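# Close and latch the door between two rooms

## Task

Push the door between the two rooms fully closed so that it latches. At the end, nothing except the robot and the door may sit even partly within the yellow tape outline on the floor (resting on the tape line itself is allowed). The coffee table must be standing upright, the robot must not have fallen or be left leaning, and the result must hold without the robot holding anything in place.

## Robot and tools

Robot: a Hello Robot Stretch 4, about 1.6 m tall. It has an omni-wheel base (rim no more than 0.23 m from the base origin), a lift on a mast, one telescoping arm that reaches forward, a three-joint wrist and a two-finger gripper. There is a single arm, so every command is a single set of values, not one per arm. Now and then a loose object may get a brief external push.

Frames: the base frame has its origin on the floor under the base centre, with x forward, y left and z up. The odometry frame is the base frame as it stood at the scene's start. hand_pose is a point between the open fingertips, given in the base frame. With all wrist joints at 0 its axes line up with the base's. The printed value can be somewhat wrong.

execute_actions(actions, cameras): actions is a list holding one action, or an empty list to just read state and images. An action may hold "base", "joints" or both, plus optional "pace" and "contact_limits". Alternatively it is {"end_of_arm": "enable_torque"} on its own, which revives wrist or gripper motors that have shut off. All motions in an action start together.
- base takes exactly one key, and each is an offset from where the base last reported itself. translate_m drives straight in metres, forward positive, range -2 to 2. strafe_m moves sideways in metres, left positive, range -2 to 2. rotate_rad turns on the spot in radians, counter-clockwise (left) positive, range -3.2 to 3.2.
- joints are absolute targets, by name. lift_m 0 to 1.2 m. arm_m 0 to 0.55 m of extension. wrist_yaw_rad -1.134 to 4.276 (0 forward, positive left, 3.14 folded back, and above 3.4 the arm may get in the way). wrist_pitch_rad -1.117 to 4.259 (0 level, 1.57 pointing down). wrist_roll_rad -1.117 to 4.259 (positive turns clockwise as seen from behind the gripper). gripper_m -0.038 to 0.141 m, the fingertip gap, where values below 0 press the fingers together. Joint targets outside the range are clipped and reported. Any other bad value or unknown key rejects the whole call, and nothing moves.
- pace is "slow", "default", "fast" or "max". Base speed is 0.1, 0.3, 0.4 or 0.6 m/s and turning is 1, 2, 3 or 4 rad/s. A raised lift (above 0.2) caps these further.
- contact_limits {"arm_m": 0 to 0.75} sets how hard the arm may push before it halts (default 0.5).
- cameras: a list drawn from head_camera, head_left_camera, head_right_camera, wrist_camera, "all". If omitted or null you get all cameras; [] gives none.
A joint or the base that you leave out may keep pushing toward its earlier target. An action lasts at most 15 s. To unfold the wrist at the start, send lift_m 0.4 and wrist_yaw_rad 0 together.

wait(seconds 0 to 10) lets the scene run, then returns state and images. zoom_image(camera, region [x0,y0,x1,y1] pixels, at most 504x504) gives a closer view of the latest image. read_manual only returns licence text. finished_scene(scene 1 or 2) ends the scene for good and reports success; the door must still be latched at that point.

Result lines: base_status and joint_status give how each motion ended. "done" means finished; for the base, this only means the wheels turned, even if they slipped. "off_target" means it stopped short and may still be pushing. "contact_stop_at_<key>" means it hit something, and that part goes slack. "limit_stop_at_<name>" means a built-in limit stopped it. "limit_stop_at_tilt" means the lean exceeds 6 degrees and the lift, arm and wheels go slack. "limit_stop_at_own_body" is a self-collision guard. "torque_fault" means a wrist or gripper motor has gone limp until enable_torque. If a result reports a stop, any further calls in that reply are skipped. on_its_own lists things you did not command; "held at" there is a target, not a position. lidar_m gives 12 ranges in metres, in 30-degree sectors: the first is dead ahead, then counter-clockwise (4th left, 7th behind, 10th right). "-" means nothing is seen, or the object is closer than 0.25 m. It can miss glass and thin legs. wrist_depth_mm is a 7x7 grid of depths, 100 to 2000 mm. base_odometry heading runs -3.142 to 3.142. When turned_by_wheels and turned_by_imu differ by more than about 0.1 rad, the base probably slipped or collided. base_tilt is in degrees, forward and right positive, with about 1.5 degrees of fixed bias. motor_effort is percent of maximum, with the peak in brackets. For wheels, positive pushes the base to turn right.

Gripping: command a gap smaller than the object. Neither the reading nor "done" proves you are holding it; a firm squeeze shows up in gripper effort. If the fingertips jam on a surface, raise the lift.

Avoid: knocking over the coffee table, pushing anything into the taped area, slamming the door, and hard shoves or drops. Balance: with more than 1 kg held and arm_m above 0.2, driving or turning can tip the robot, especially at fast paces. Steady pushing with the gripper high or a high contact limit can also tip it. A tilt or tipping fails the scene. Gripper pitched up together with a strong roll can trigger self-collision stops. Shorter total robot motion time is better.

Each tool is called as name(argument=value, ...) on one line, values as JSON.

## Session

I'll start by looking at the current state and the camera images.

execute_actions(actions=[])

Scene clock: 0.00 s.
base_odometry: x=+0.000 y=+0.000 heading=+0.000 (m, m, rad; odometry frame)
turned_by_wheels: +0.000 (rad since the last result)
turned_by_imu: +0.000 (rad since the last result)
base_tilt: forward=+0.5 right=+0.1 (deg)
lidar_m: 1.11 1.96 1.46 1.48 0.98 0.88 0.90 0.79 0.71 0.72 0.87 1.14
base_status: not commanded
joint_positions: lift_m=+0.180 arm_m=+0.002 wrist_yaw_rad=+3.138 wrist_pitch_rad=+0.020 wrist_roll_rad=+0.014 gripper_m=+0.057
joint_status: not commanded
motor_effort: lift_m=+19 arm_m=-1 wrist_yaw_rad=-2 wrist_pitch_rad=-9 wrist_roll_rad=+1 gripper_m=-5 wheel_0=+0 wheel_1=+0 wheel_2=+0 (%)
hand_pose: x=-0.1157 y=+0.0883 z=+0.3527 quat_wxyz=(+0.002, -0.010, +0.007, +1.000) (m; base frame)
wrist_depth_mm: - 138 1118 1060 960 904 854 / - 130 1098 1060 976 917 866 / - 126 178 1042 976 904 866 / 108 137 232 1060 960 891 866 / 525 1098 1118 1060 976 904 842 / 878 1098 212 1025 214 904 866 / 866 866 904 142 891 878 854
pictures: head_camera, head_left_camera, head_right_camera, wrist_camera
Images, in order (width x height): head_camera 420x560, head_left_camera 420x672, head_right_camera 420x672, wrist_camera 616x392.

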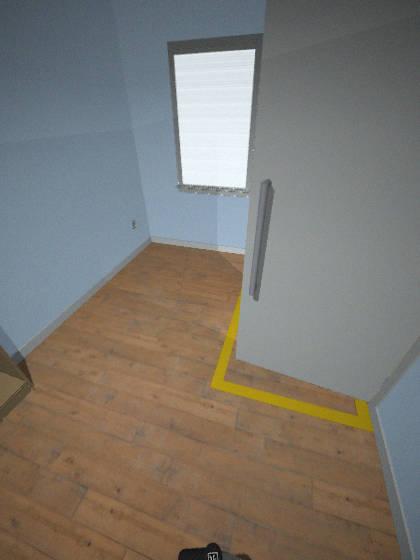

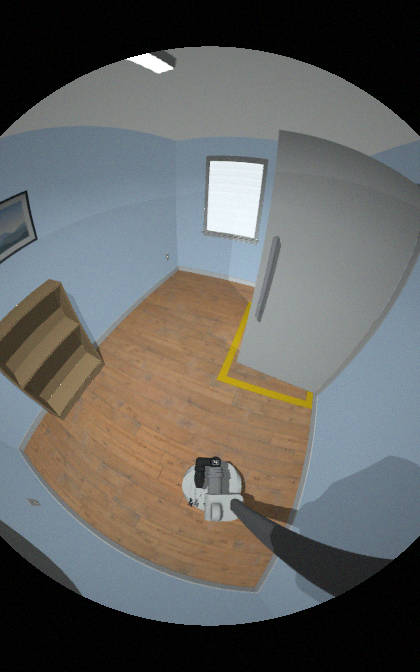

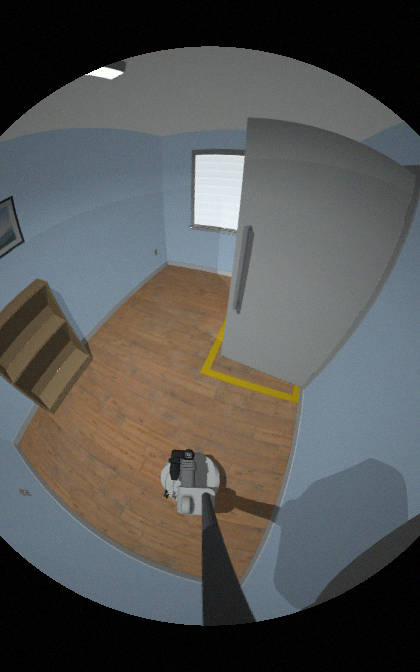

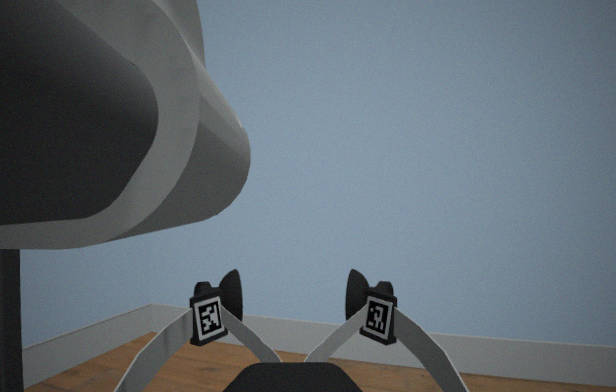

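execute_actions(actions=[{"base": {"rotate_rad": 0.22}, "pace": "fast"}], cameras=[])

execute_actions(actions=[{"base": {"translate_m": 1.85}, "pace": "max"}])

Scene clock: 5.83 s.
base_odometry: x=+0.000 y=+0.000 heading=+0.220 (m, m, rad; odometry frame)
turned_by_wheels: +0.220 (rad since the last result)
turned_by_imu: +0.218 (rad since the last result)
base_tilt: forward=+0.4 right=-0.1 (deg)
lidar_m: 2.41 1.51 1.47 1.19 0.93 0.87 0.94 0.73 0.70 0.76 1.07 1.07
base_status: done
joint_positions: lift_m=+0.180 arm_m=+0.002 wrist_yaw_rad=+3.138 wrist_pitch_rad=+0.020 wrist_roll_rad=+0.014 gripper_m=+0.057
joint_status: not commanded
motor_effort: lift_m=+19(18) arm_m=-1(1) wrist_yaw_rad=-2(2) wrist_pitch_rad=-9(8) wrist_roll_rad=+2(1) gripper_m=-1(5) wheel_0=+0(6) wheel_1=+1(11) wheel_2=+1(9) (%)
hand_pose: x=-0.1157 y=+0.0883 z=+0.3527 quat_wxyz=(+0.002, -0.010, +0.007, +1.000) (m; base frame)
wrist_depth_mm: - 138 1229 1118 991 878 809 / - 130 1229 1138 976 878 788 / - 125 178 1118 1008 878 809 / 109 137 231 1118 1008 878 788 / 484 931 1205 1118 991 878 798 / 778 931 211 1138 215 878 798 / 768 854 904 142 891 842 798
pictures: none
No camera images: the call's "cameras" was empty. Leave "cameras" out to get every camera's image.

Scene clock: 10.47 s.
base_odometry: x=+1.805 y=+0.404 heading=+0.220 (m, m, rad; odometry frame)
turned_by_wheels: +0.000 (rad since the last result)
turned_by_imu: +0.002 (rad since the last result)
base_tilt: forward=+0.5 right=+0.0 (deg)
lidar_m: 1.07 0.79 0.76 0.80 1.08 2.45 2.37 0.85 1.76 1.21 1.27 1.22
base_status: done
joint_positions: lift_m=+0.180 arm_m=+0.002 wrist_yaw_rad=+3.138 wrist_pitch_rad=+0.020 wrist_roll_rad=+0.014 gripper_m=+0.057
joint_status: not commanded
motor_effort: lift_m=+18(19) arm_m=-1(1) wrist_yaw_rad=-2(2) wrist_pitch_rad=-9(7) wrist_roll_rad=+1(2) gripper_m=-3(5) wheel_0=+0(9) wheel_1=+0(6) wheel_2=+1(15) (%)
hand_pose: x=-0.1157 y=+0.0883 z=+0.3527 quat_wxyz=(+0.002, -0.010, +0.007, +1.000) (m; base frame)
wrist_depth_mm: - 138 - - - - - / - 130 - - - - - / - 126 178 - - - - / 109 137 230 - - - - / 521 1921 - - - - - / 1281 1464 211 1499 215 1464 1397 / 931 891 891 142 878 946 960
pictures: head_camera, head_left_camera, head_right_camera, wrist_camera
camera_calibration (this result's frames):
wrist_camera: T_world_to_cam=[[0.0507338, 0.998647, 0.0114319, -0.100269], [-0.00019455, 0.0114565, -0.999934, 0.412142], [-0.998712, 0.0507283, 0.000775518, 0.104942], [0, 0, 0, 1]] pos_world=[0.109974, 0.0900877, 0.41318]
Images, in order (width x height): head_camera 420x560, head_left_camera 420x672, head_right_camera 420x672, wrist_camera 616x392.

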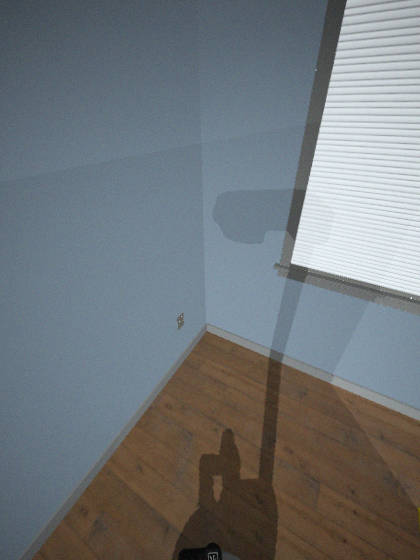

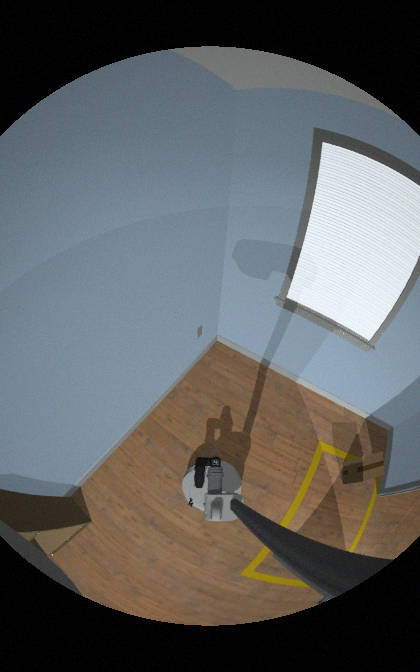

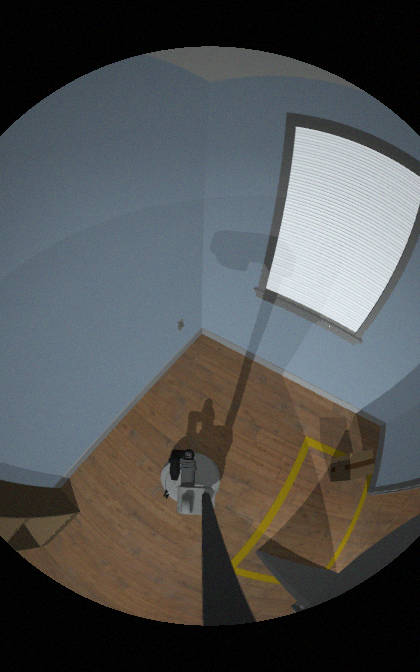

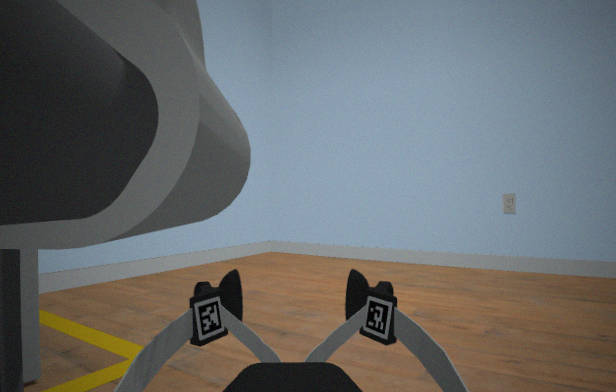

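execute_actions(actions=[{"base": {"rotate_rad": -2.0}, "pace": "max"}])

Scene clock: 12.50 s.
base_odometry: x=+1.805 y=+0.404 heading=-1.780 (m, m, rad; odometry frame)
turned_by_wheels: -2.000 (rad since the last result)
turned_by_imu: -1.979 (rad since the last result)
base_tilt: forward=+0.4 right=+0.2 (deg)
lidar_m: 1.26 1.22 1.24 1.22 0.98 0.78 0.75 0.86 1.10 2.44 2.17 0.85
base_status: done
joint_positions: lift_m=+0.180 arm_m=+0.002 wrist_yaw_rad=+3.138 wrist_pitch_rad=+0.020 wrist_roll_rad=+0.014 gripper_m=+0.057
joint_status: not commanded
motor_effort: lift_m=+19(19) arm_m=-1(1) wrist_yaw_rad=-1(1) wrist_pitch_rad=-8(8) wrist_roll_rad=+1(1) gripper_m=-7(5) wheel_0=-1(9) wheel_1=-1(13) wheel_2=-2(10) (%)
hand_pose: x=-0.1157 y=+0.0884 z=+0.3527 quat_wxyz=(+0.002, -0.010, +0.007, +1.000) (m; base frame)
wrist_depth_mm: - 138 931 904 891 878 854 / - 130 917 904 904 866 842 / - 126 178 904 878 866 842 / 108 137 231 917 891 866 842 / 585 931 931 891 878 866 842 / 976 960 211 904 215 854 854 / 946 891 904 142 866 842 842
pictures: head_camera, head_left_camera, head_right_camera, wrist_camera
camera_calibration (this result's frames):
wrist_camera: T_world_to_cam=[[0.0508533, 0.998641, 0.0114326, -0.10029], [-0.000192393, 0.0114572, -0.999934, 0.412141], [-0.998706, 0.0508478, 0.000774769, 0.104952], [0, 0, 0, 1]] pos_world=[0.109995, 0.0900951, 0.41318]
Images, in order (width x height): head_camera 420x560, head_left_camera 420x672, head_right_camera 420x672, wrist_camera 616x392.

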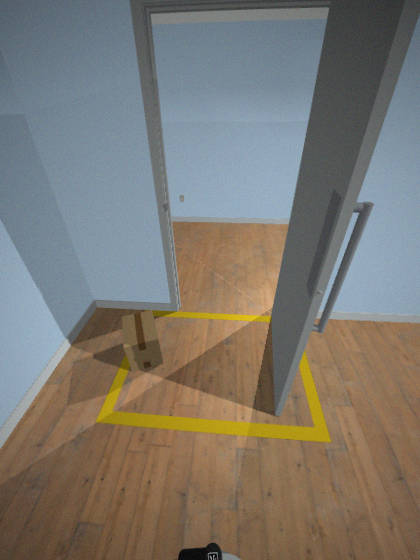

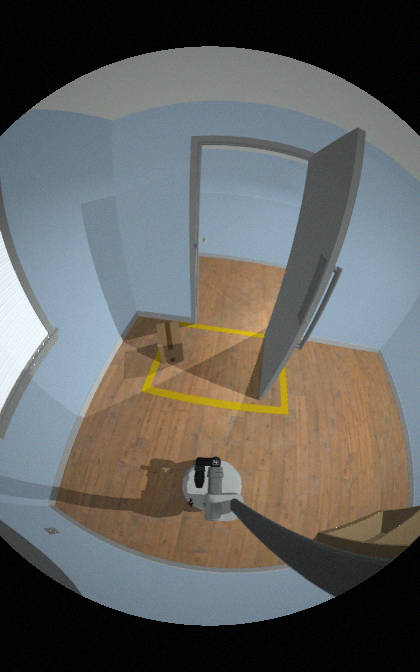

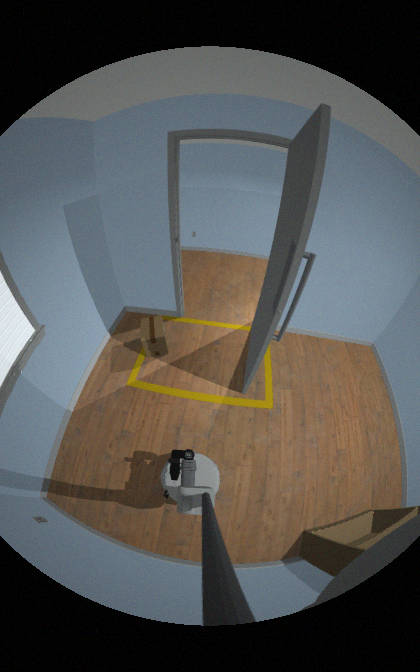

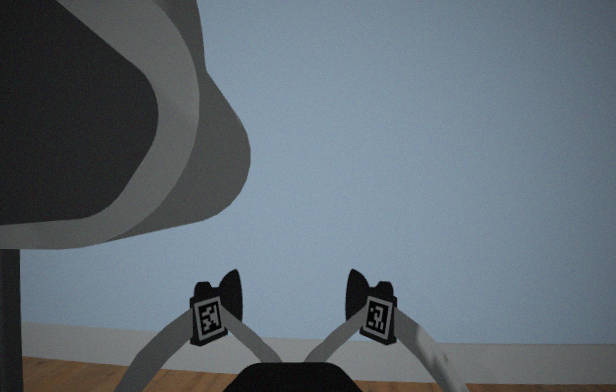

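zoom_image(camera="head_camera", region=[90, 200, 340, 450])

zoom_image(camera="head_camera", region=[160, 220, 300, 360])

Region (90, 200, 340, 450) of head_camera's 420x560 image, scaled by 2.016, with more detail than that image has.

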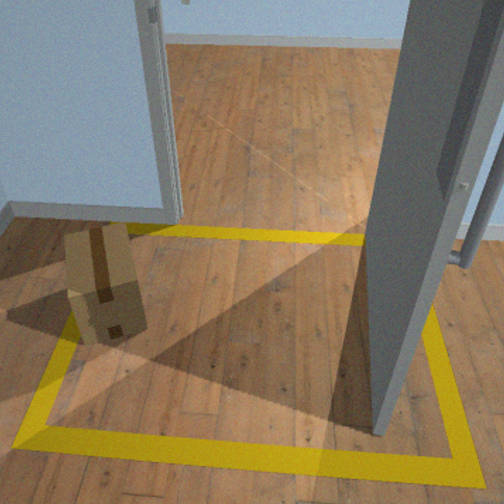

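Region (160, 220, 300, 360) of head_camera's 420x560 image, scaled by 3.600, with more detail than that image has.

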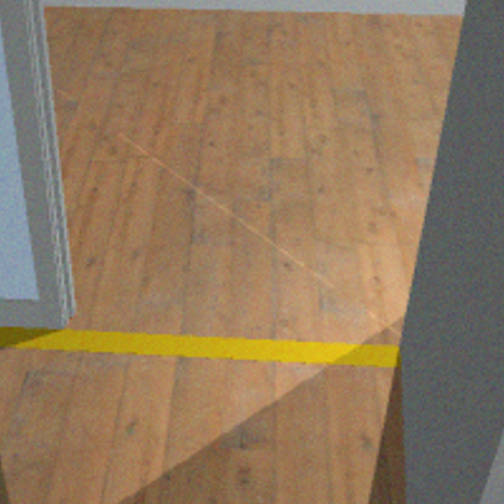

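zoom_image(camera="head_camera", region=[95, 300, 235, 440])

zoom_image(camera="head_camera", region=[200, 300, 340, 440])

Region (95, 300, 235, 440) of head_camera's 420x560 image, scaled by 3.600, with more detail than that image has.

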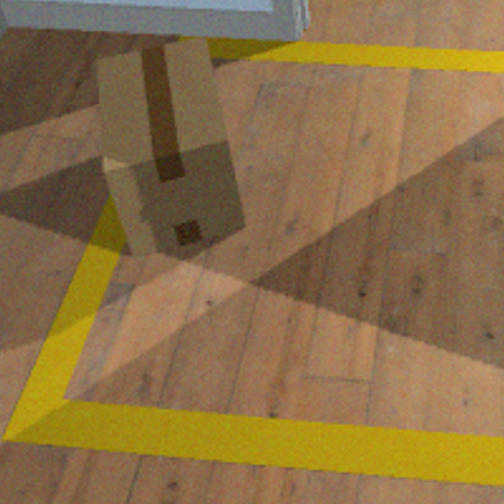

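Region (200, 300, 340, 440) of head_camera's 420x560 image, scaled by 3.600, with more detail than that image has.

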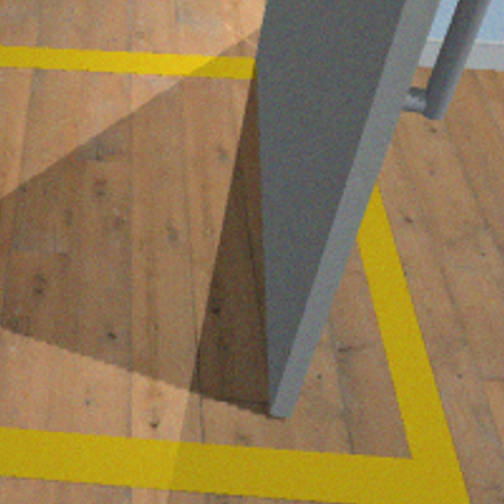

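zoom_image(camera="head_right_camera", region=[110, 230, 310, 430])

zoom_image(camera="head_right_camera", region=[140, 420, 420, 640])

Region (110, 230, 310, 430) of head_right_camera's 420x672 image, scaled by 2.520, with more detail than that image has.

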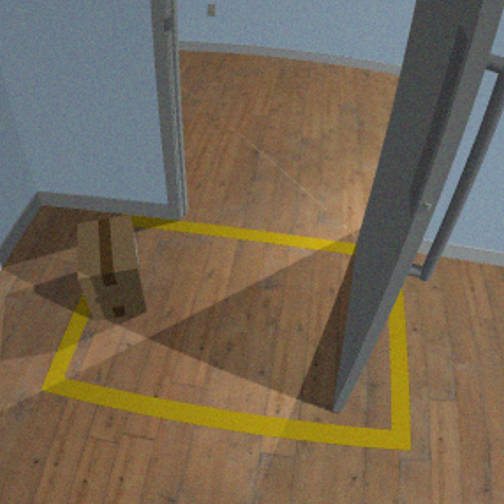

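Region (140, 420, 420, 640) of head_right_camera's 420x672 image, scaled by 1.800, with more detail than that image has; it fills the top 396 rows of this view, and the rest is white.

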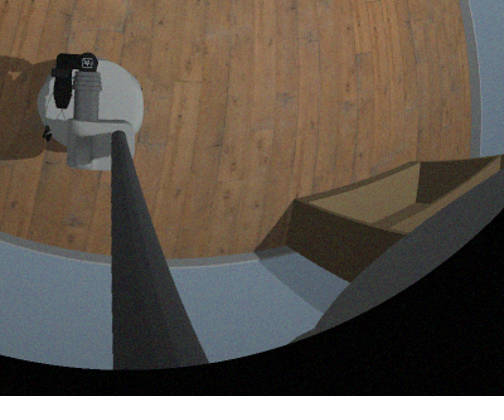

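execute_actions(actions=[{"base": {"rotate_rad": -0.92}, "pace": "max"}], cameras=["head_camera", "head_left_camera"])

Scene clock: 32.37 s.
base_odometry: x=+1.805 y=+0.404 heading=-2.700 (m, m, rad; odometry frame)
turned_by_wheels: -0.920 (rad since the last result)
turned_by_imu: -0.910 (rad since the last result)
base_tilt: forward=+0.4 right=+0.1 (deg)
lidar_m: 1.96 0.85 1.20 1.21 1.22 1.23 0.92 0.77 0.77 0.90 1.07 2.45
base_status: done
joint_positions: lift_m=+0.180 arm_m=+0.002 wrist_yaw_rad=+3.138 wrist_pitch_rad=+0.020 wrist_roll_rad=+0.014 gripper_m=+0.057
joint_status: not commanded
motor_effort: lift_m=+18(19) arm_m=-1(1) wrist_yaw_rad=-2(2) wrist_pitch_rad=-8(10) wrist_roll_rad=+1(2) gripper_m=-4(5) wheel_0=+0(9) wheel_1=+0(7) wheel_2=-1(10) (%)
hand_pose: x=-0.1157 y=+0.0884 z=+0.3527 quat_wxyz=(+0.002, -0.010, +0.007, +1.000) (m; base frame)
wrist_depth_mm: - 137 1118 1397 1464 1229 1098 / - 130 1138 1397 1499 1229 1098 / - 126 179 1336 1464 1255 1098 / 108 137 230 1397 1499 1255 1098 / 492 891 1098 1366 1499 1255 1098 / 778 917 212 1308 215 1229 1098 / 788 842 891 142 904 946 960
pictures: head_camera, head_left_camera
Images, in order (width x height): head_camera 420x560, head_left_camera 420x672.

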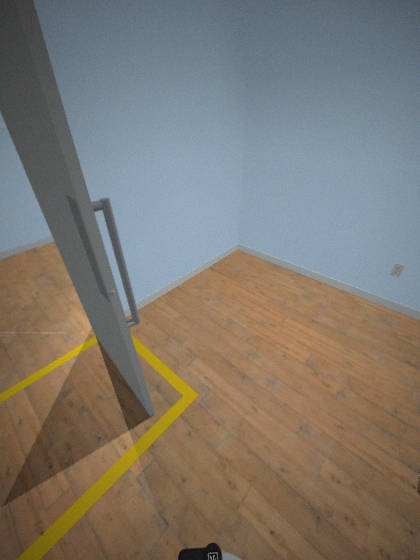

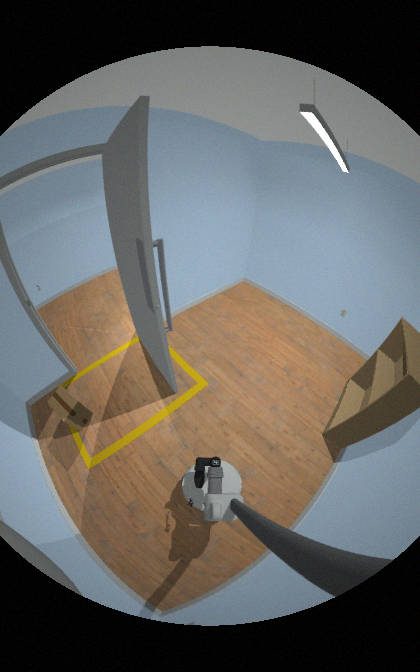

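execute_actions(actions=[{"base": {"translate_m": 1.0}, "pace": "max"}], cameras=["head_left_camera"])

Scene clock: 36.13 s.
base_odometry: x=+0.901 y=-0.023 heading=-2.701 (m, m, rad; odometry frame)
turned_by_wheels: +0.000 (rad since the last result)
turned_by_imu: +0.001 (rad since the last result)
base_tilt: forward=+0.4 right=+0.0 (deg)
lidar_m: 1.16 0.99 0.61 0.30 0.32 1.95 1.73 1.47 1.23 1.38 1.75 1.73
base_status: done
joint_positions: lift_m=+0.180 arm_m=+0.002 wrist_yaw_rad=+3.138 wrist_pitch_rad=+0.020 wrist_roll_rad=+0.014 gripper_m=+0.057
joint_status: not commanded
motor_effort: lift_m=+19(18) arm_m=-1(1) wrist_yaw_rad=-2(2) wrist_pitch_rad=-7(8) wrist_roll_rad=+1(1) gripper_m=-4(3) wheel_0=-1(9) wheel_1=-1(8) wheel_2=+0(15) (%)
hand_pose: x=-0.1157 y=+0.0884 z=+0.3527 quat_wxyz=(+0.002, -0.010, +0.007, +1.000) (m; base frame)
wrist_depth_mm: - 138 1921 - - 1921 1661 / - 130 1921 - - 1983 1708 / - 126 178 - - 1921 1708 / 109 137 231 - - 1983 1708 / 778 1576 1983 - - 1921 1756 / 1308 1430 212 1499 215 1464 1430 / 946 891 904 142 904 946 976
pictures: head_left_camera
Images, in order (width x height): head_left_camera 420x672.

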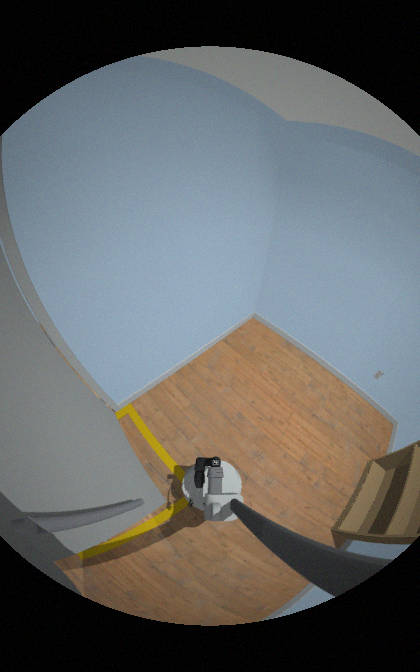

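execute_actions(actions=[{"base": {"strafe_m": 0.17}, "pace": "max"}], cameras=["head_left_camera"])

Scene clock: 38.97 s.
base_odometry: x=+0.974 y=-0.177 heading=-2.701 (m, m, rad; odometry frame)
turned_by_wheels: +0.000 (rad since the last result)
turned_by_imu: +0.001 (rad since the last result)
base_tilt: forward=+0.5 right=+0.0 (deg)
lidar_m: 1.02 0.87 0.37 0.25 0.25 - 1.84 1.59 1.34 1.53 1.86 1.79
base_status: done
joint_positions: lift_m=+0.180 arm_m=+0.002 wrist_yaw_rad=+3.138 wrist_pitch_rad=+0.020 wrist_roll_rad=+0.014 gripper_m=+0.057
joint_status: not commanded
motor_effort: lift_m=+19(19) arm_m=-1(1) wrist_yaw_rad=-1(2) wrist_pitch_rad=-9(8) wrist_roll_rad=+2(2) gripper_m=-2(2) wheel_0=+2(14) wheel_1=-2(14) wheel_2=+1(2) (%)
hand_pose: x=-0.1157 y=+0.0884 z=+0.3527 quat_wxyz=(+0.002, -0.010, +0.007, +1.000) (m; base frame)
wrist_depth_mm: - 137 - - 283 233 205 / - 130 - - 282 233 204 / - 126 179 - 282 232 205 / 109 137 231 - 282 233 205 / 831 1708 - - 281 233 204 / 1336 1464 211 1499 214 231 204 / 946 891 891 142 281 224 204
pictures: head_left_camera
Images, in order (width x height): head_left_camera 420x672.

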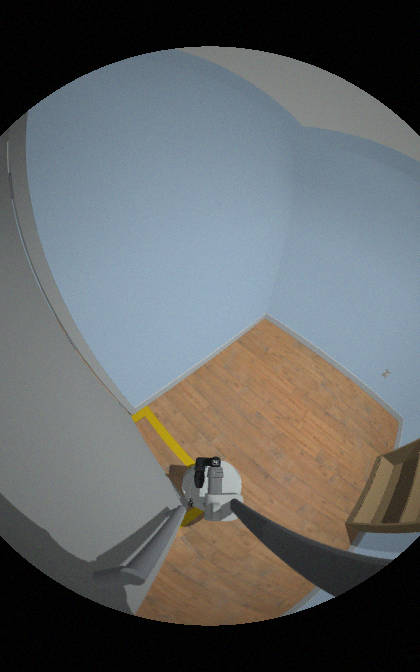

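execute_actions(actions=[{"base": {"strafe_m": 0.5}, "joints": {"gripper_m": 0.0}, "pace": "default"}], cameras=["head_left_camera"])

Scene clock: 43.40 s.
base_odometry: x=+1.187 y=-0.629 heading=-2.700 (m, m, rad; odometry frame)
turned_by_wheels: +0.000 (rad since the last result)
turned_by_imu: +0.002 (rad since the last result)
base_tilt: forward=+0.4 right=+0.0 (deg)
lidar_m: 0.63 0.34 0.26 0.25 0.29 0.36 1.75 1.97 1.83 1.96 2.22 1.10
base_status: done
joint_positions: lift_m=+0.180 arm_m=+0.002 wrist_yaw_rad=+3.138 wrist_pitch_rad=+0.020 wrist_roll_rad=+0.014 gripper_m=+0.000
joint_status: all done
motor_effort: lift_m=+18(19) arm_m=-1(1) wrist_yaw_rad=-1(1) wrist_pitch_rad=-7(9) wrist_roll_rad=+2(2) gripper_m=-7(7) wheel_0=-1(13) wheel_1=+1(15) wheel_2=+1(2) (%)
hand_pose: x=-0.1157 y=+0.0883 z=+0.3527 quat_wxyz=(+0.002, -0.010, +0.007, +1.000) (m; base frame)
wrist_depth_mm: - 138 - - 1756 1464 345 / - 130 - - 1756 1499 347 / - 125 178 - 1756 1499 349 / 109 137 231 - 1756 1464 351 / 976 - - - 1756 1499 349 / 1397 1430 1308 203 1499 1205 347 / 917 960 842 145 842 891 343
pictures: head_left_camera
Images, in order (width x height): head_left_camera 420x672.

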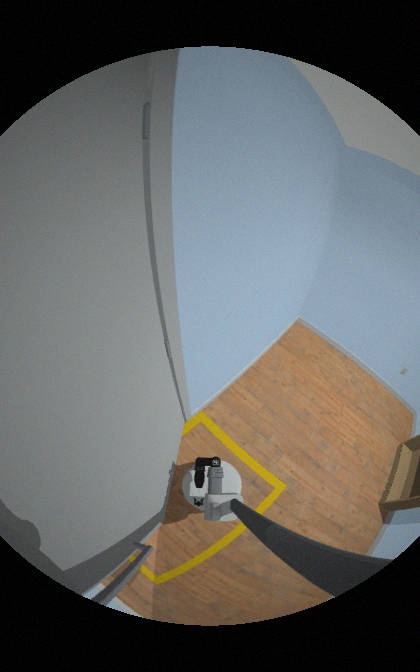

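execute_actions(actions=[{"base": {"rotate_rad": 1.15}, "pace": "max"}], cameras=["head_camera", "head_left_camera", "head_right_camera"])

Scene clock: 48.97 s.
base_odometry: x=+1.187 y=-0.629 heading=-1.550 (m, m, rad; odometry frame)
turned_by_wheels: +1.150 (rad since the last result)
turned_by_imu: +1.138 (rad since the last result)
base_tilt: forward=+0.5 right=+0.1 (deg)
lidar_m: 0.31 0.30 0.40 0.85 1.85 1.94 1.81 2.09 2.21 0.93 0.57 0.37
base_status: done
joint_positions: lift_m=+0.180 arm_m=+0.002 wrist_yaw_rad=+3.138 wrist_pitch_rad=+0.020 wrist_roll_rad=+0.014 gripper_m=+0.000
joint_status: not commanded
motor_effort: lift_m=+19(19) arm_m=-1(1) wrist_yaw_rad=-1(2) wrist_pitch_rad=-9(9) wrist_roll_rad=+1(2) gripper_m=-7(6) wheel_0=-1(9) wheel_1=-1(11) wheel_2=+2(10) (%)
hand_pose: x=-0.1157 y=+0.0883 z=+0.3527 quat_wxyz=(+0.002, -0.010, +0.007, +1.000) (m; base frame)
wrist_depth_mm: - 138 - - - 1863 1808 / - 130 1921 - - 1863 1756 / - 126 178 - - 1863 1756 / 108 137 231 - - 1921 1808 / - - - - - 1921 1756 / 1397 1397 1336 204 1464 1464 1464 / 946 931 842 145 842 991 960
pictures: head_camera, head_left_camera, head_right_camera
Images, in order (width x height): head_camera 420x560, head_left_camera 420x672, head_right_camera 420x672.

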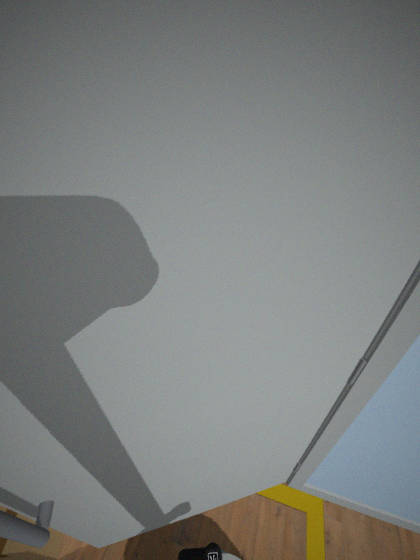

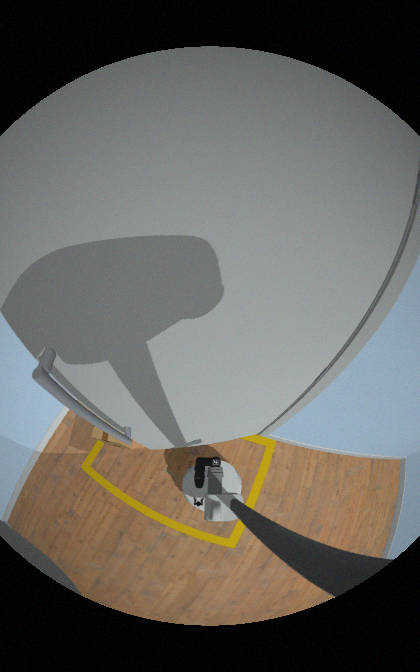

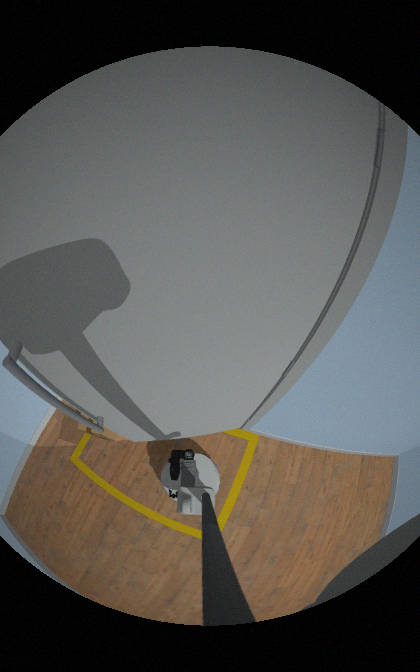

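execute_actions(actions=[{"base": {"translate_m": 0.32}, "pace": "slow"}], cameras=["head_camera", "head_left_camera", "head_right_camera"])

Scene clock: 55.63 s.
base_odometry: x=+1.194 y=-0.949 heading=-1.550 (m, m, rad; odometry frame)
turned_by_wheels: +0.000 (rad since the last result)
turned_by_imu: +0.003 (rad since the last result)
base_tilt: forward=+0.5 right=-0.1 (deg)
lidar_m: 0.25 0.25 0.46 0.64 1.71 2.24 2.15 2.53 2.28 0.38 0.25 0.25
base_status: done
joint_positions: lift_m=+0.180 arm_m=+0.002 wrist_yaw_rad=+3.138 wrist_pitch_rad=+0.020 wrist_roll_rad=+0.014 gripper_m=+0.000
joint_status: not commanded
motor_effort: lift_m=+18(18) arm_m=-1(1) wrist_yaw_rad=-1(3) wrist_pitch_rad=-8(9) wrist_roll_rad=+1(1) gripper_m=-8(7) wheel_0=+2(12) wheel_1=+2(11) wheel_2=-1(17) (%)
hand_pose: x=-0.1157 y=+0.0883 z=+0.3527 quat_wxyz=(+0.002, -0.010, +0.007, +1.000) (m; base frame)
wrist_depth_mm: - 138 - - - - - / - 130 - - - - - / - 125 178 - - - - / 108 137 232 - - - - / - - - - - - 1983 / 1336 1464 1308 204 1499 1430 1397 / 931 960 842 145 831 991 960
pictures: head_camera, head_left_camera, head_right_camera
Images, in order (width x height): head_camera 420x560, head_left_camera 420x672, head_right_camera 420x672.

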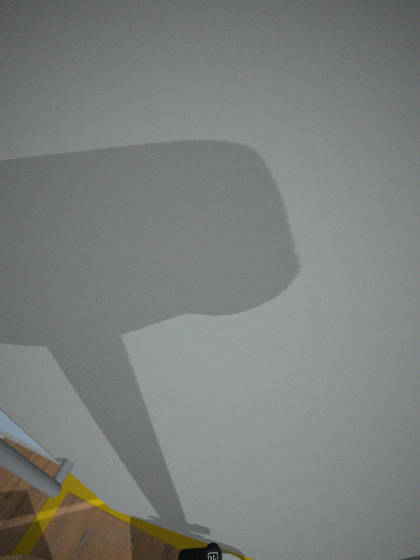

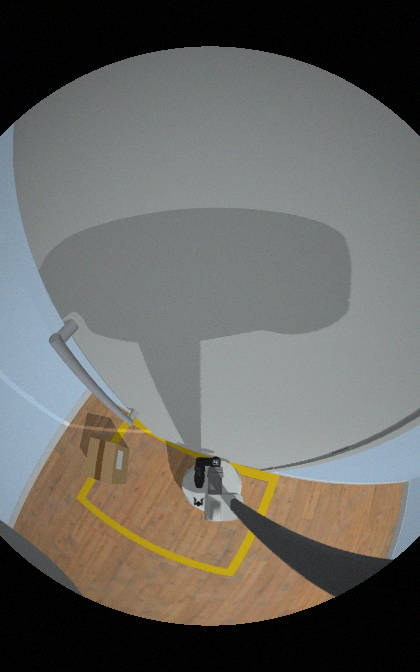

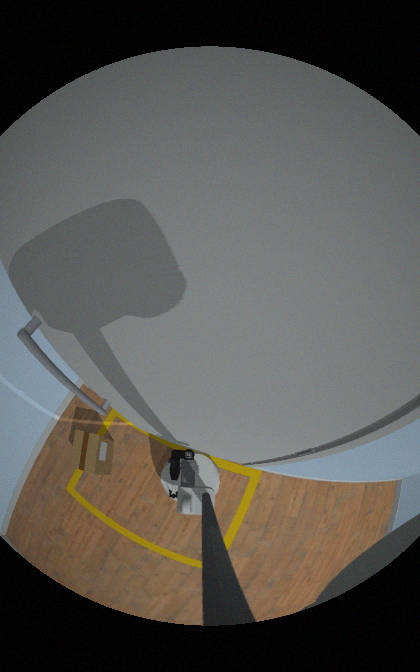

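zoom_image(camera="head_camera", region=[0, 390, 260, 560])

zoom_image(camera="head_left_camera", region=[40, 380, 300, 540])

Region (0, 390, 260, 560) of head_camera's 420x560 image, scaled by 1.938, with more detail than that image has; it fills the top 330 rows of this view, and the rest is white.

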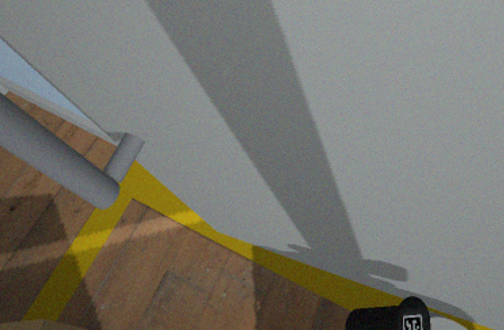

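Region (40, 380, 300, 540) of head_left_camera's 420x672 image, scaled by 1.938, with more detail than that image has; it fills the top 310 rows of this view, and the rest is white.

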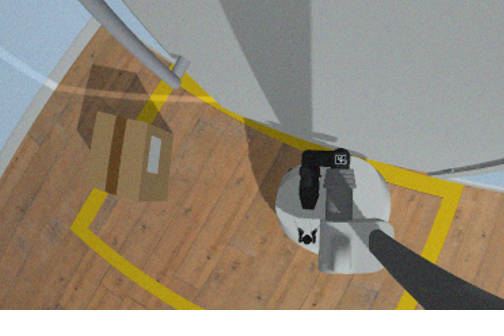

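execute_actions(actions=[{"base": {"translate_m": 0.03}, "pace": "slow"}], cameras=["head_camera", "head_left_camera"])

Scene clock: 57.90 s.
base_odometry: x=+1.194 y=-0.979 heading=-1.550 (m, m, rad; odometry frame)
turned_by_wheels: +0.000 (rad since the last result)
turned_by_imu: +0.000 (rad since the last result)
base_tilt: forward=+0.3 right=+0.0 (deg)
lidar_m: 0.25 0.25 0.48 0.64 1.69 2.26 2.19 2.57 2.02 0.35 0.25 -
base_status: done
joint_positions: lift_m=+0.180 arm_m=+0.002 wrist_yaw_rad=+3.138 wrist_pitch_rad=+0.020 wrist_roll_rad=+0.014 gripper_m=+0.000
joint_status: not commanded
motor_effort: lift_m=+19(19) arm_m=-1(1) wrist_yaw_rad=-1(1) wrist_pitch_rad=-8(9) wrist_roll_rad=+2(1) gripper_m=-9(7) wheel_0=+2(8) wheel_1=+3(3) wheel_2=-1(11) (%)
hand_pose: x=-0.1156 y=+0.0884 z=+0.3527 quat_wxyz=(+0.002, -0.010, +0.007, +1.000) (m; base frame)
wrist_depth_mm: - 138 - - - - - / - 130 - - - - - / - 126 178 - - - - / 109 137 231 - - - - / - - - - - - - / 1366 1430 1336 204 1464 1464 1464 / 931 946 842 145 854 991 976
pictures: head_camera, head_left_camera
Images, in order (width x height): head_camera 420x560, head_left_camera 420x672.

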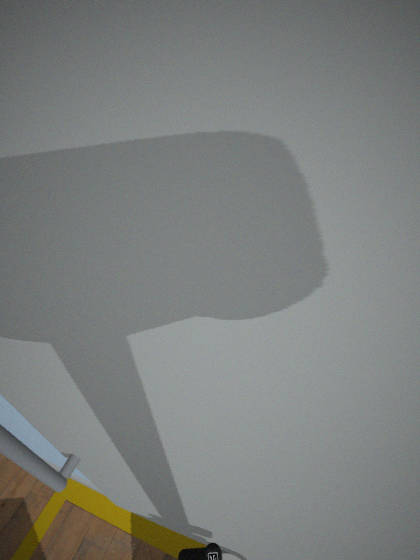

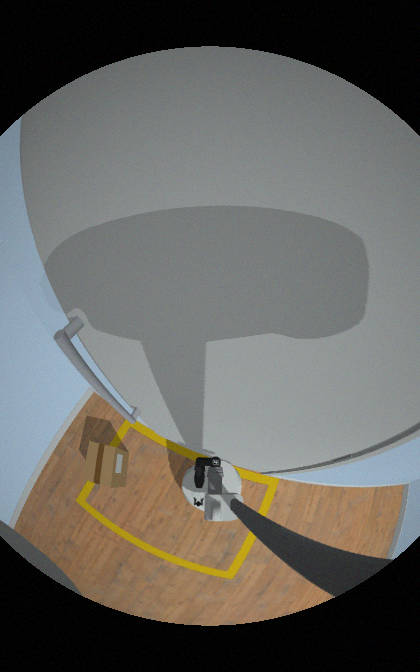

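zoom_image(camera="head_camera", region=[0, 400, 200, 560])

zoom_image(camera="head_left_camera", region=[0, 240, 200, 480])

Region (0, 400, 200, 560) of head_camera's 420x560 image, scaled by 2.520, with more detail than that image has; it fills the top 403 rows of this view, and the rest is white.

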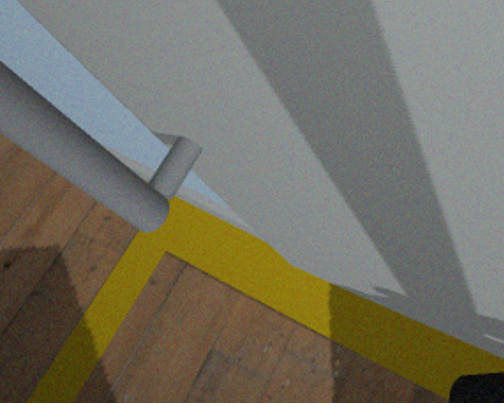

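Region (0, 240, 200, 480) of head_left_camera's 420x672 image, scaled by 2.100, with more detail than that image has.

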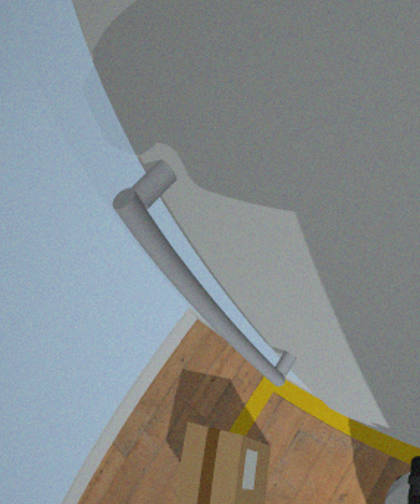

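execute_actions(actions=[{"base": {"translate_m": 0.02}, "pace": "default"}], cameras=["head_camera", "head_left_camera"])

Scene clock: 60.03 s.
base_odometry: x=+1.195 y=-0.998 heading=-1.550 (m, m, rad; odometry frame)
turned_by_wheels: +0.000 (rad since the last result)
turned_by_imu: +0.004 (rad since the last result)
base_tilt: forward=+0.4 right=+0.0 (deg)
lidar_m: 0.25 0.25 0.46 0.65 1.70 2.29 2.20 2.57 1.84 0.32 0.25 -
base_status: done
joint_positions: lift_m=+0.180 arm_m=+0.002 wrist_yaw_rad=+3.138 wrist_pitch_rad=+0.020 wrist_roll_rad=+0.014 gripper_m=+0.000
joint_status: not commanded
motor_effort: lift_m=+18(18) arm_m=-1(1) wrist_yaw_rad=-1(0) wrist_pitch_rad=-7(8) wrist_roll_rad=+1(2) gripper_m=-8(8) wheel_0=+19(19) wheel_1=+4(12) wheel_2=-22(24) (%)
hand_pose: x=-0.1156 y=+0.0884 z=+0.3527 quat_wxyz=(+0.002, -0.010, +0.007, +1.000) (m; base frame)
wrist_depth_mm: - 138 - - - - - / - 130 - - - - - / - 125 179 - - - - / 109 137 231 - - - - / - - - - - - - / 1366 1430 1308 204 1499 1464 1464 / 931 946 842 145 831 976 960
pictures: head_camera, head_left_camera
Images, in order (width x height): head_camera 420x560, head_left_camera 420x672.

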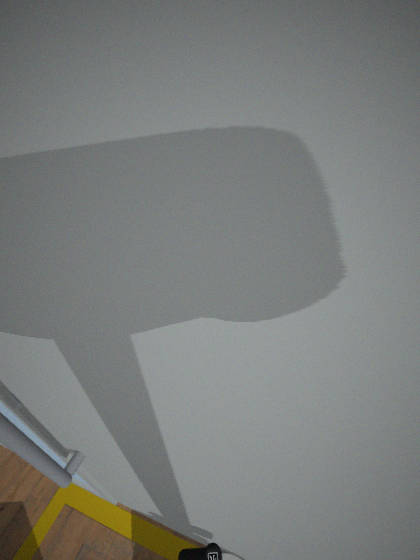

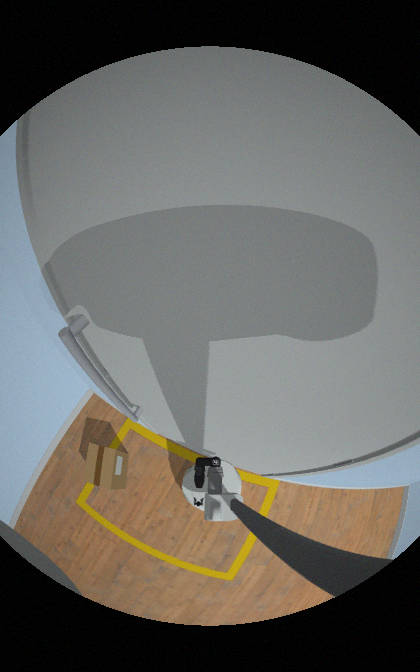

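zoom_image(camera="head_camera", region=[0, 400, 200, 560])

zoom_image(camera="head_left_camera", region=[100, 390, 320, 510])

Region (0, 400, 200, 560) of head_camera's 420x560 image, scaled by 2.520, with more detail than that image has; it fills the top 403 rows of this view, and the rest is white.

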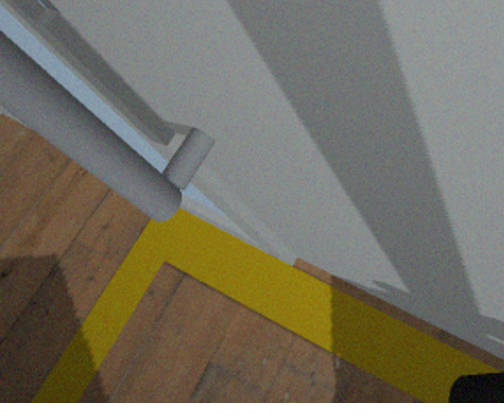

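Region (100, 390, 320, 510) of head_left_camera's 420x672 image, scaled by 2.291, with more detail than that image has; it fills the top 275 rows of this view, and the rest is white.

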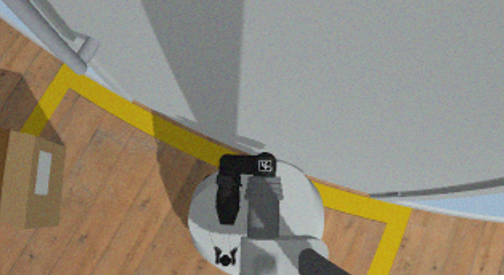

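zoom_image(camera="head_camera", region=[70, 470, 170, 540])

zoom_image(camera="head_camera", region=[0, 370, 80, 450])

Region (70, 470, 170, 540) of head_camera's 420x560 image, scaled by 5.040, with more detail than that image has; it fills the top 353 rows of this view, and the rest is white.

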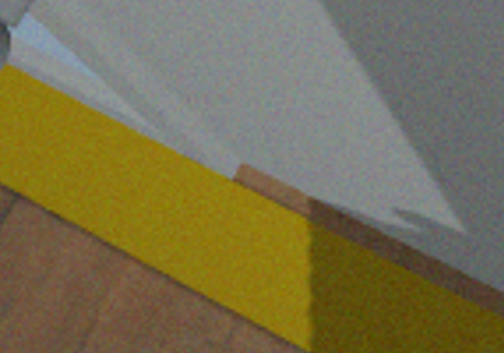

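Region (0, 370, 80, 450) of head_camera's 420x560 image, scaled by 6.300, with more detail than that image has.

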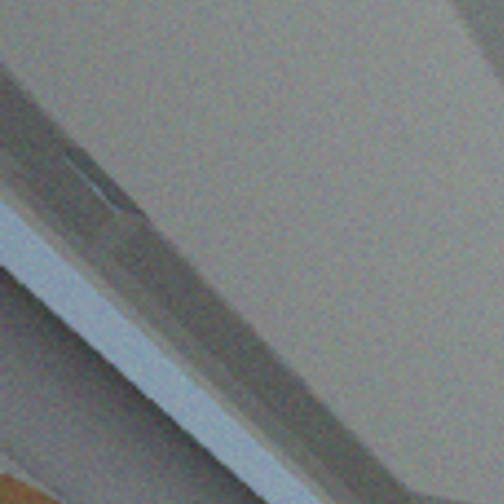

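execute_actions(actions=[{"base": {"translate_m": 0.006}, "pace": "default"}], cameras=["head_camera", "head_left_camera"])

Scene clock: 62.70 s.
base_odometry: x=+1.196 y=-0.997 heading=-1.562 (m, m, rad; odometry frame)
turned_by_wheels: -0.012 (rad since the last result)
turned_by_imu: -0.009 (rad since the last result)
base_tilt: forward=+0.5 right=-0.1 (deg)
lidar_m: 0.25 0.25 0.46 0.64 1.66 2.29 2.20 2.58 2.06 0.34 0.25 -
base_status: translate_m contact_stop (by the wheels' count: +0.000 of +0.006)
joint_positions: lift_m=+0.180 arm_m=+0.002 wrist_yaw_rad=+3.138 wrist_pitch_rad=+0.020 wrist_roll_rad=+0.014 gripper_m=+0.000
joint_status: not commanded
on_its_own: the wheels are slack since a contact_stop
motor_effort: lift_m=+19(19) arm_m=-1(1) wrist_yaw_rad=-1(1) wrist_pitch_rad=-8(8) wrist_roll_rad=+1(1) gripper_m=-3(5) wheel_0=+0(27) wheel_1=+0(13) wheel_2=+0(37) (%)
hand_pose: x=-0.1156 y=+0.0884 z=+0.3527 quat_wxyz=(+0.002, -0.010, +0.007, +1.000) (m; base frame)
wrist_depth_mm: - 138 - - - - - / - 130 - - - - - / - 125 178 - - - - / 108 137 232 - - - - / - - - - - - - / 1397 1430 1308 204 1464 1430 1397 / 931 946 842 145 854 991 960
pictures: head_camera, head_left_camera
Images, in order (width x height): head_camera 420x560, head_left_camera 420x672.

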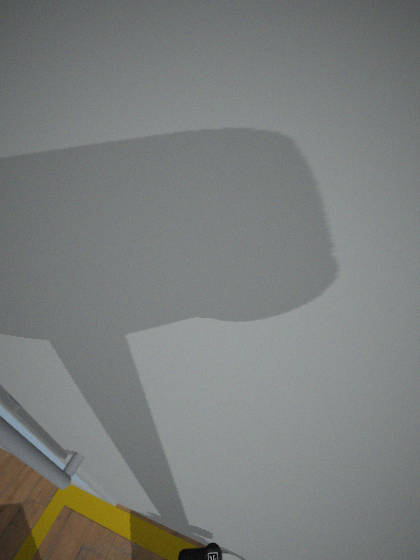

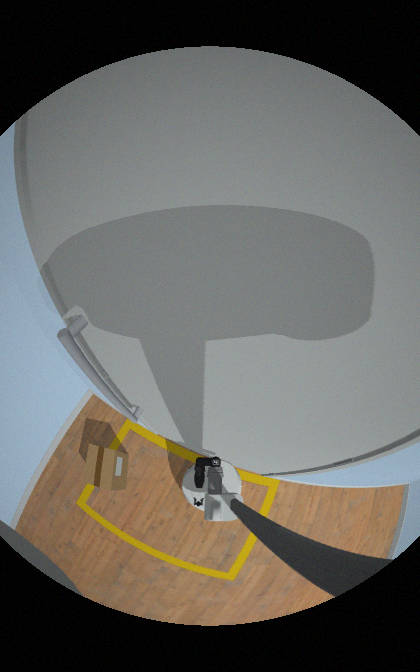

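zoom_image(camera="head_left_camera", region=[50, 400, 190, 520])

Region (50, 400, 190, 520) of head_left_camera's 420x672 image, scaled by 3.600, with more detail than that image has; it fills the top 432 rows of this view, and the rest is white.

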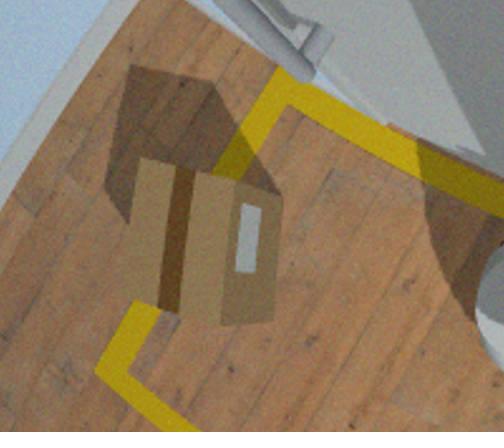

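execute_actions(actions=[{"base": {"strafe_m": 0.42}, "pace": "max"}], cameras=["head_camera", "head_left_camera", "head_right_camera"])

Scene clock: 69.20 s.
base_odometry: x=+1.616 y=-0.994 heading=-1.562 (m, m, rad; odometry frame)
turned_by_wheels: +0.000 (rad since the last result)
turned_by_imu: +0.002 (rad since the last result)
base_tilt: forward=+0.4 right=-0.1 (deg)
lidar_m: 0.27 0.41 0.26 0.25 0.25 2.13 2.16 2.33 2.73 0.62 0.36 0.31
base_status: done
joint_positions: lift_m=+0.180 arm_m=+0.002 wrist_yaw_rad=+3.138 wrist_pitch_rad=+0.020 wrist_roll_rad=+0.014 gripper_m=+0.000
joint_status: not commanded
motor_effort: lift_m=+19(19) arm_m=-1(1) wrist_yaw_rad=-1(1) wrist_pitch_rad=-8(7) wrist_roll_rad=+1(3) gripper_m=-9(9) wheel_0=+1(12) wheel_1=-2(14) wheel_2=-1(2) (%)
hand_pose: x=-0.1156 y=+0.0884 z=+0.3527 quat_wxyz=(+0.002, -0.010, +0.007, +1.000) (m; base frame)
wrist_depth_mm: - 138 - - - - 1983 / - 130 - - - - 1921 / - 126 178 - - - 1983 / 109 137 232 - - - 1921 / - - - - - - 1863 / 1366 1430 1366 204 1499 1499 1464 / 946 960 854 145 842 991 960
pictures: head_camera, head_left_camera, head_right_camera
Images, in order (width x height): head_camera 420x560, head_left_camera 420x672, head_right_camera 420x672.

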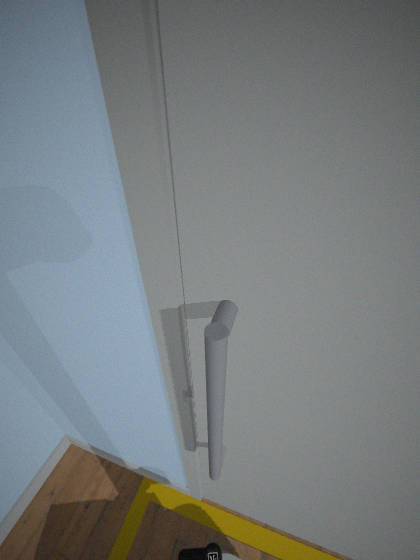

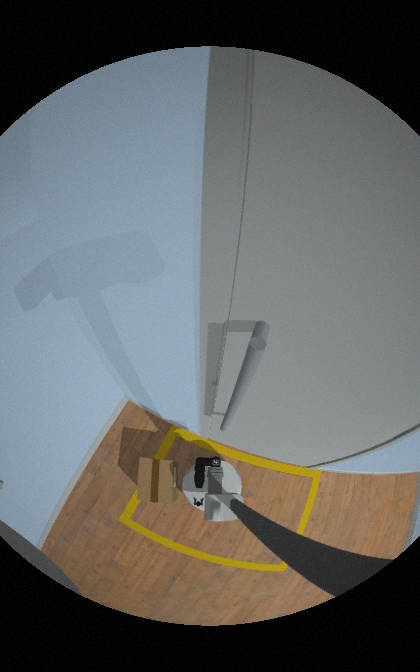

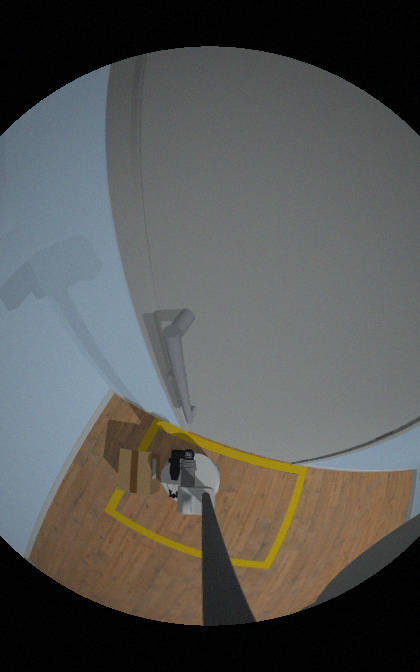

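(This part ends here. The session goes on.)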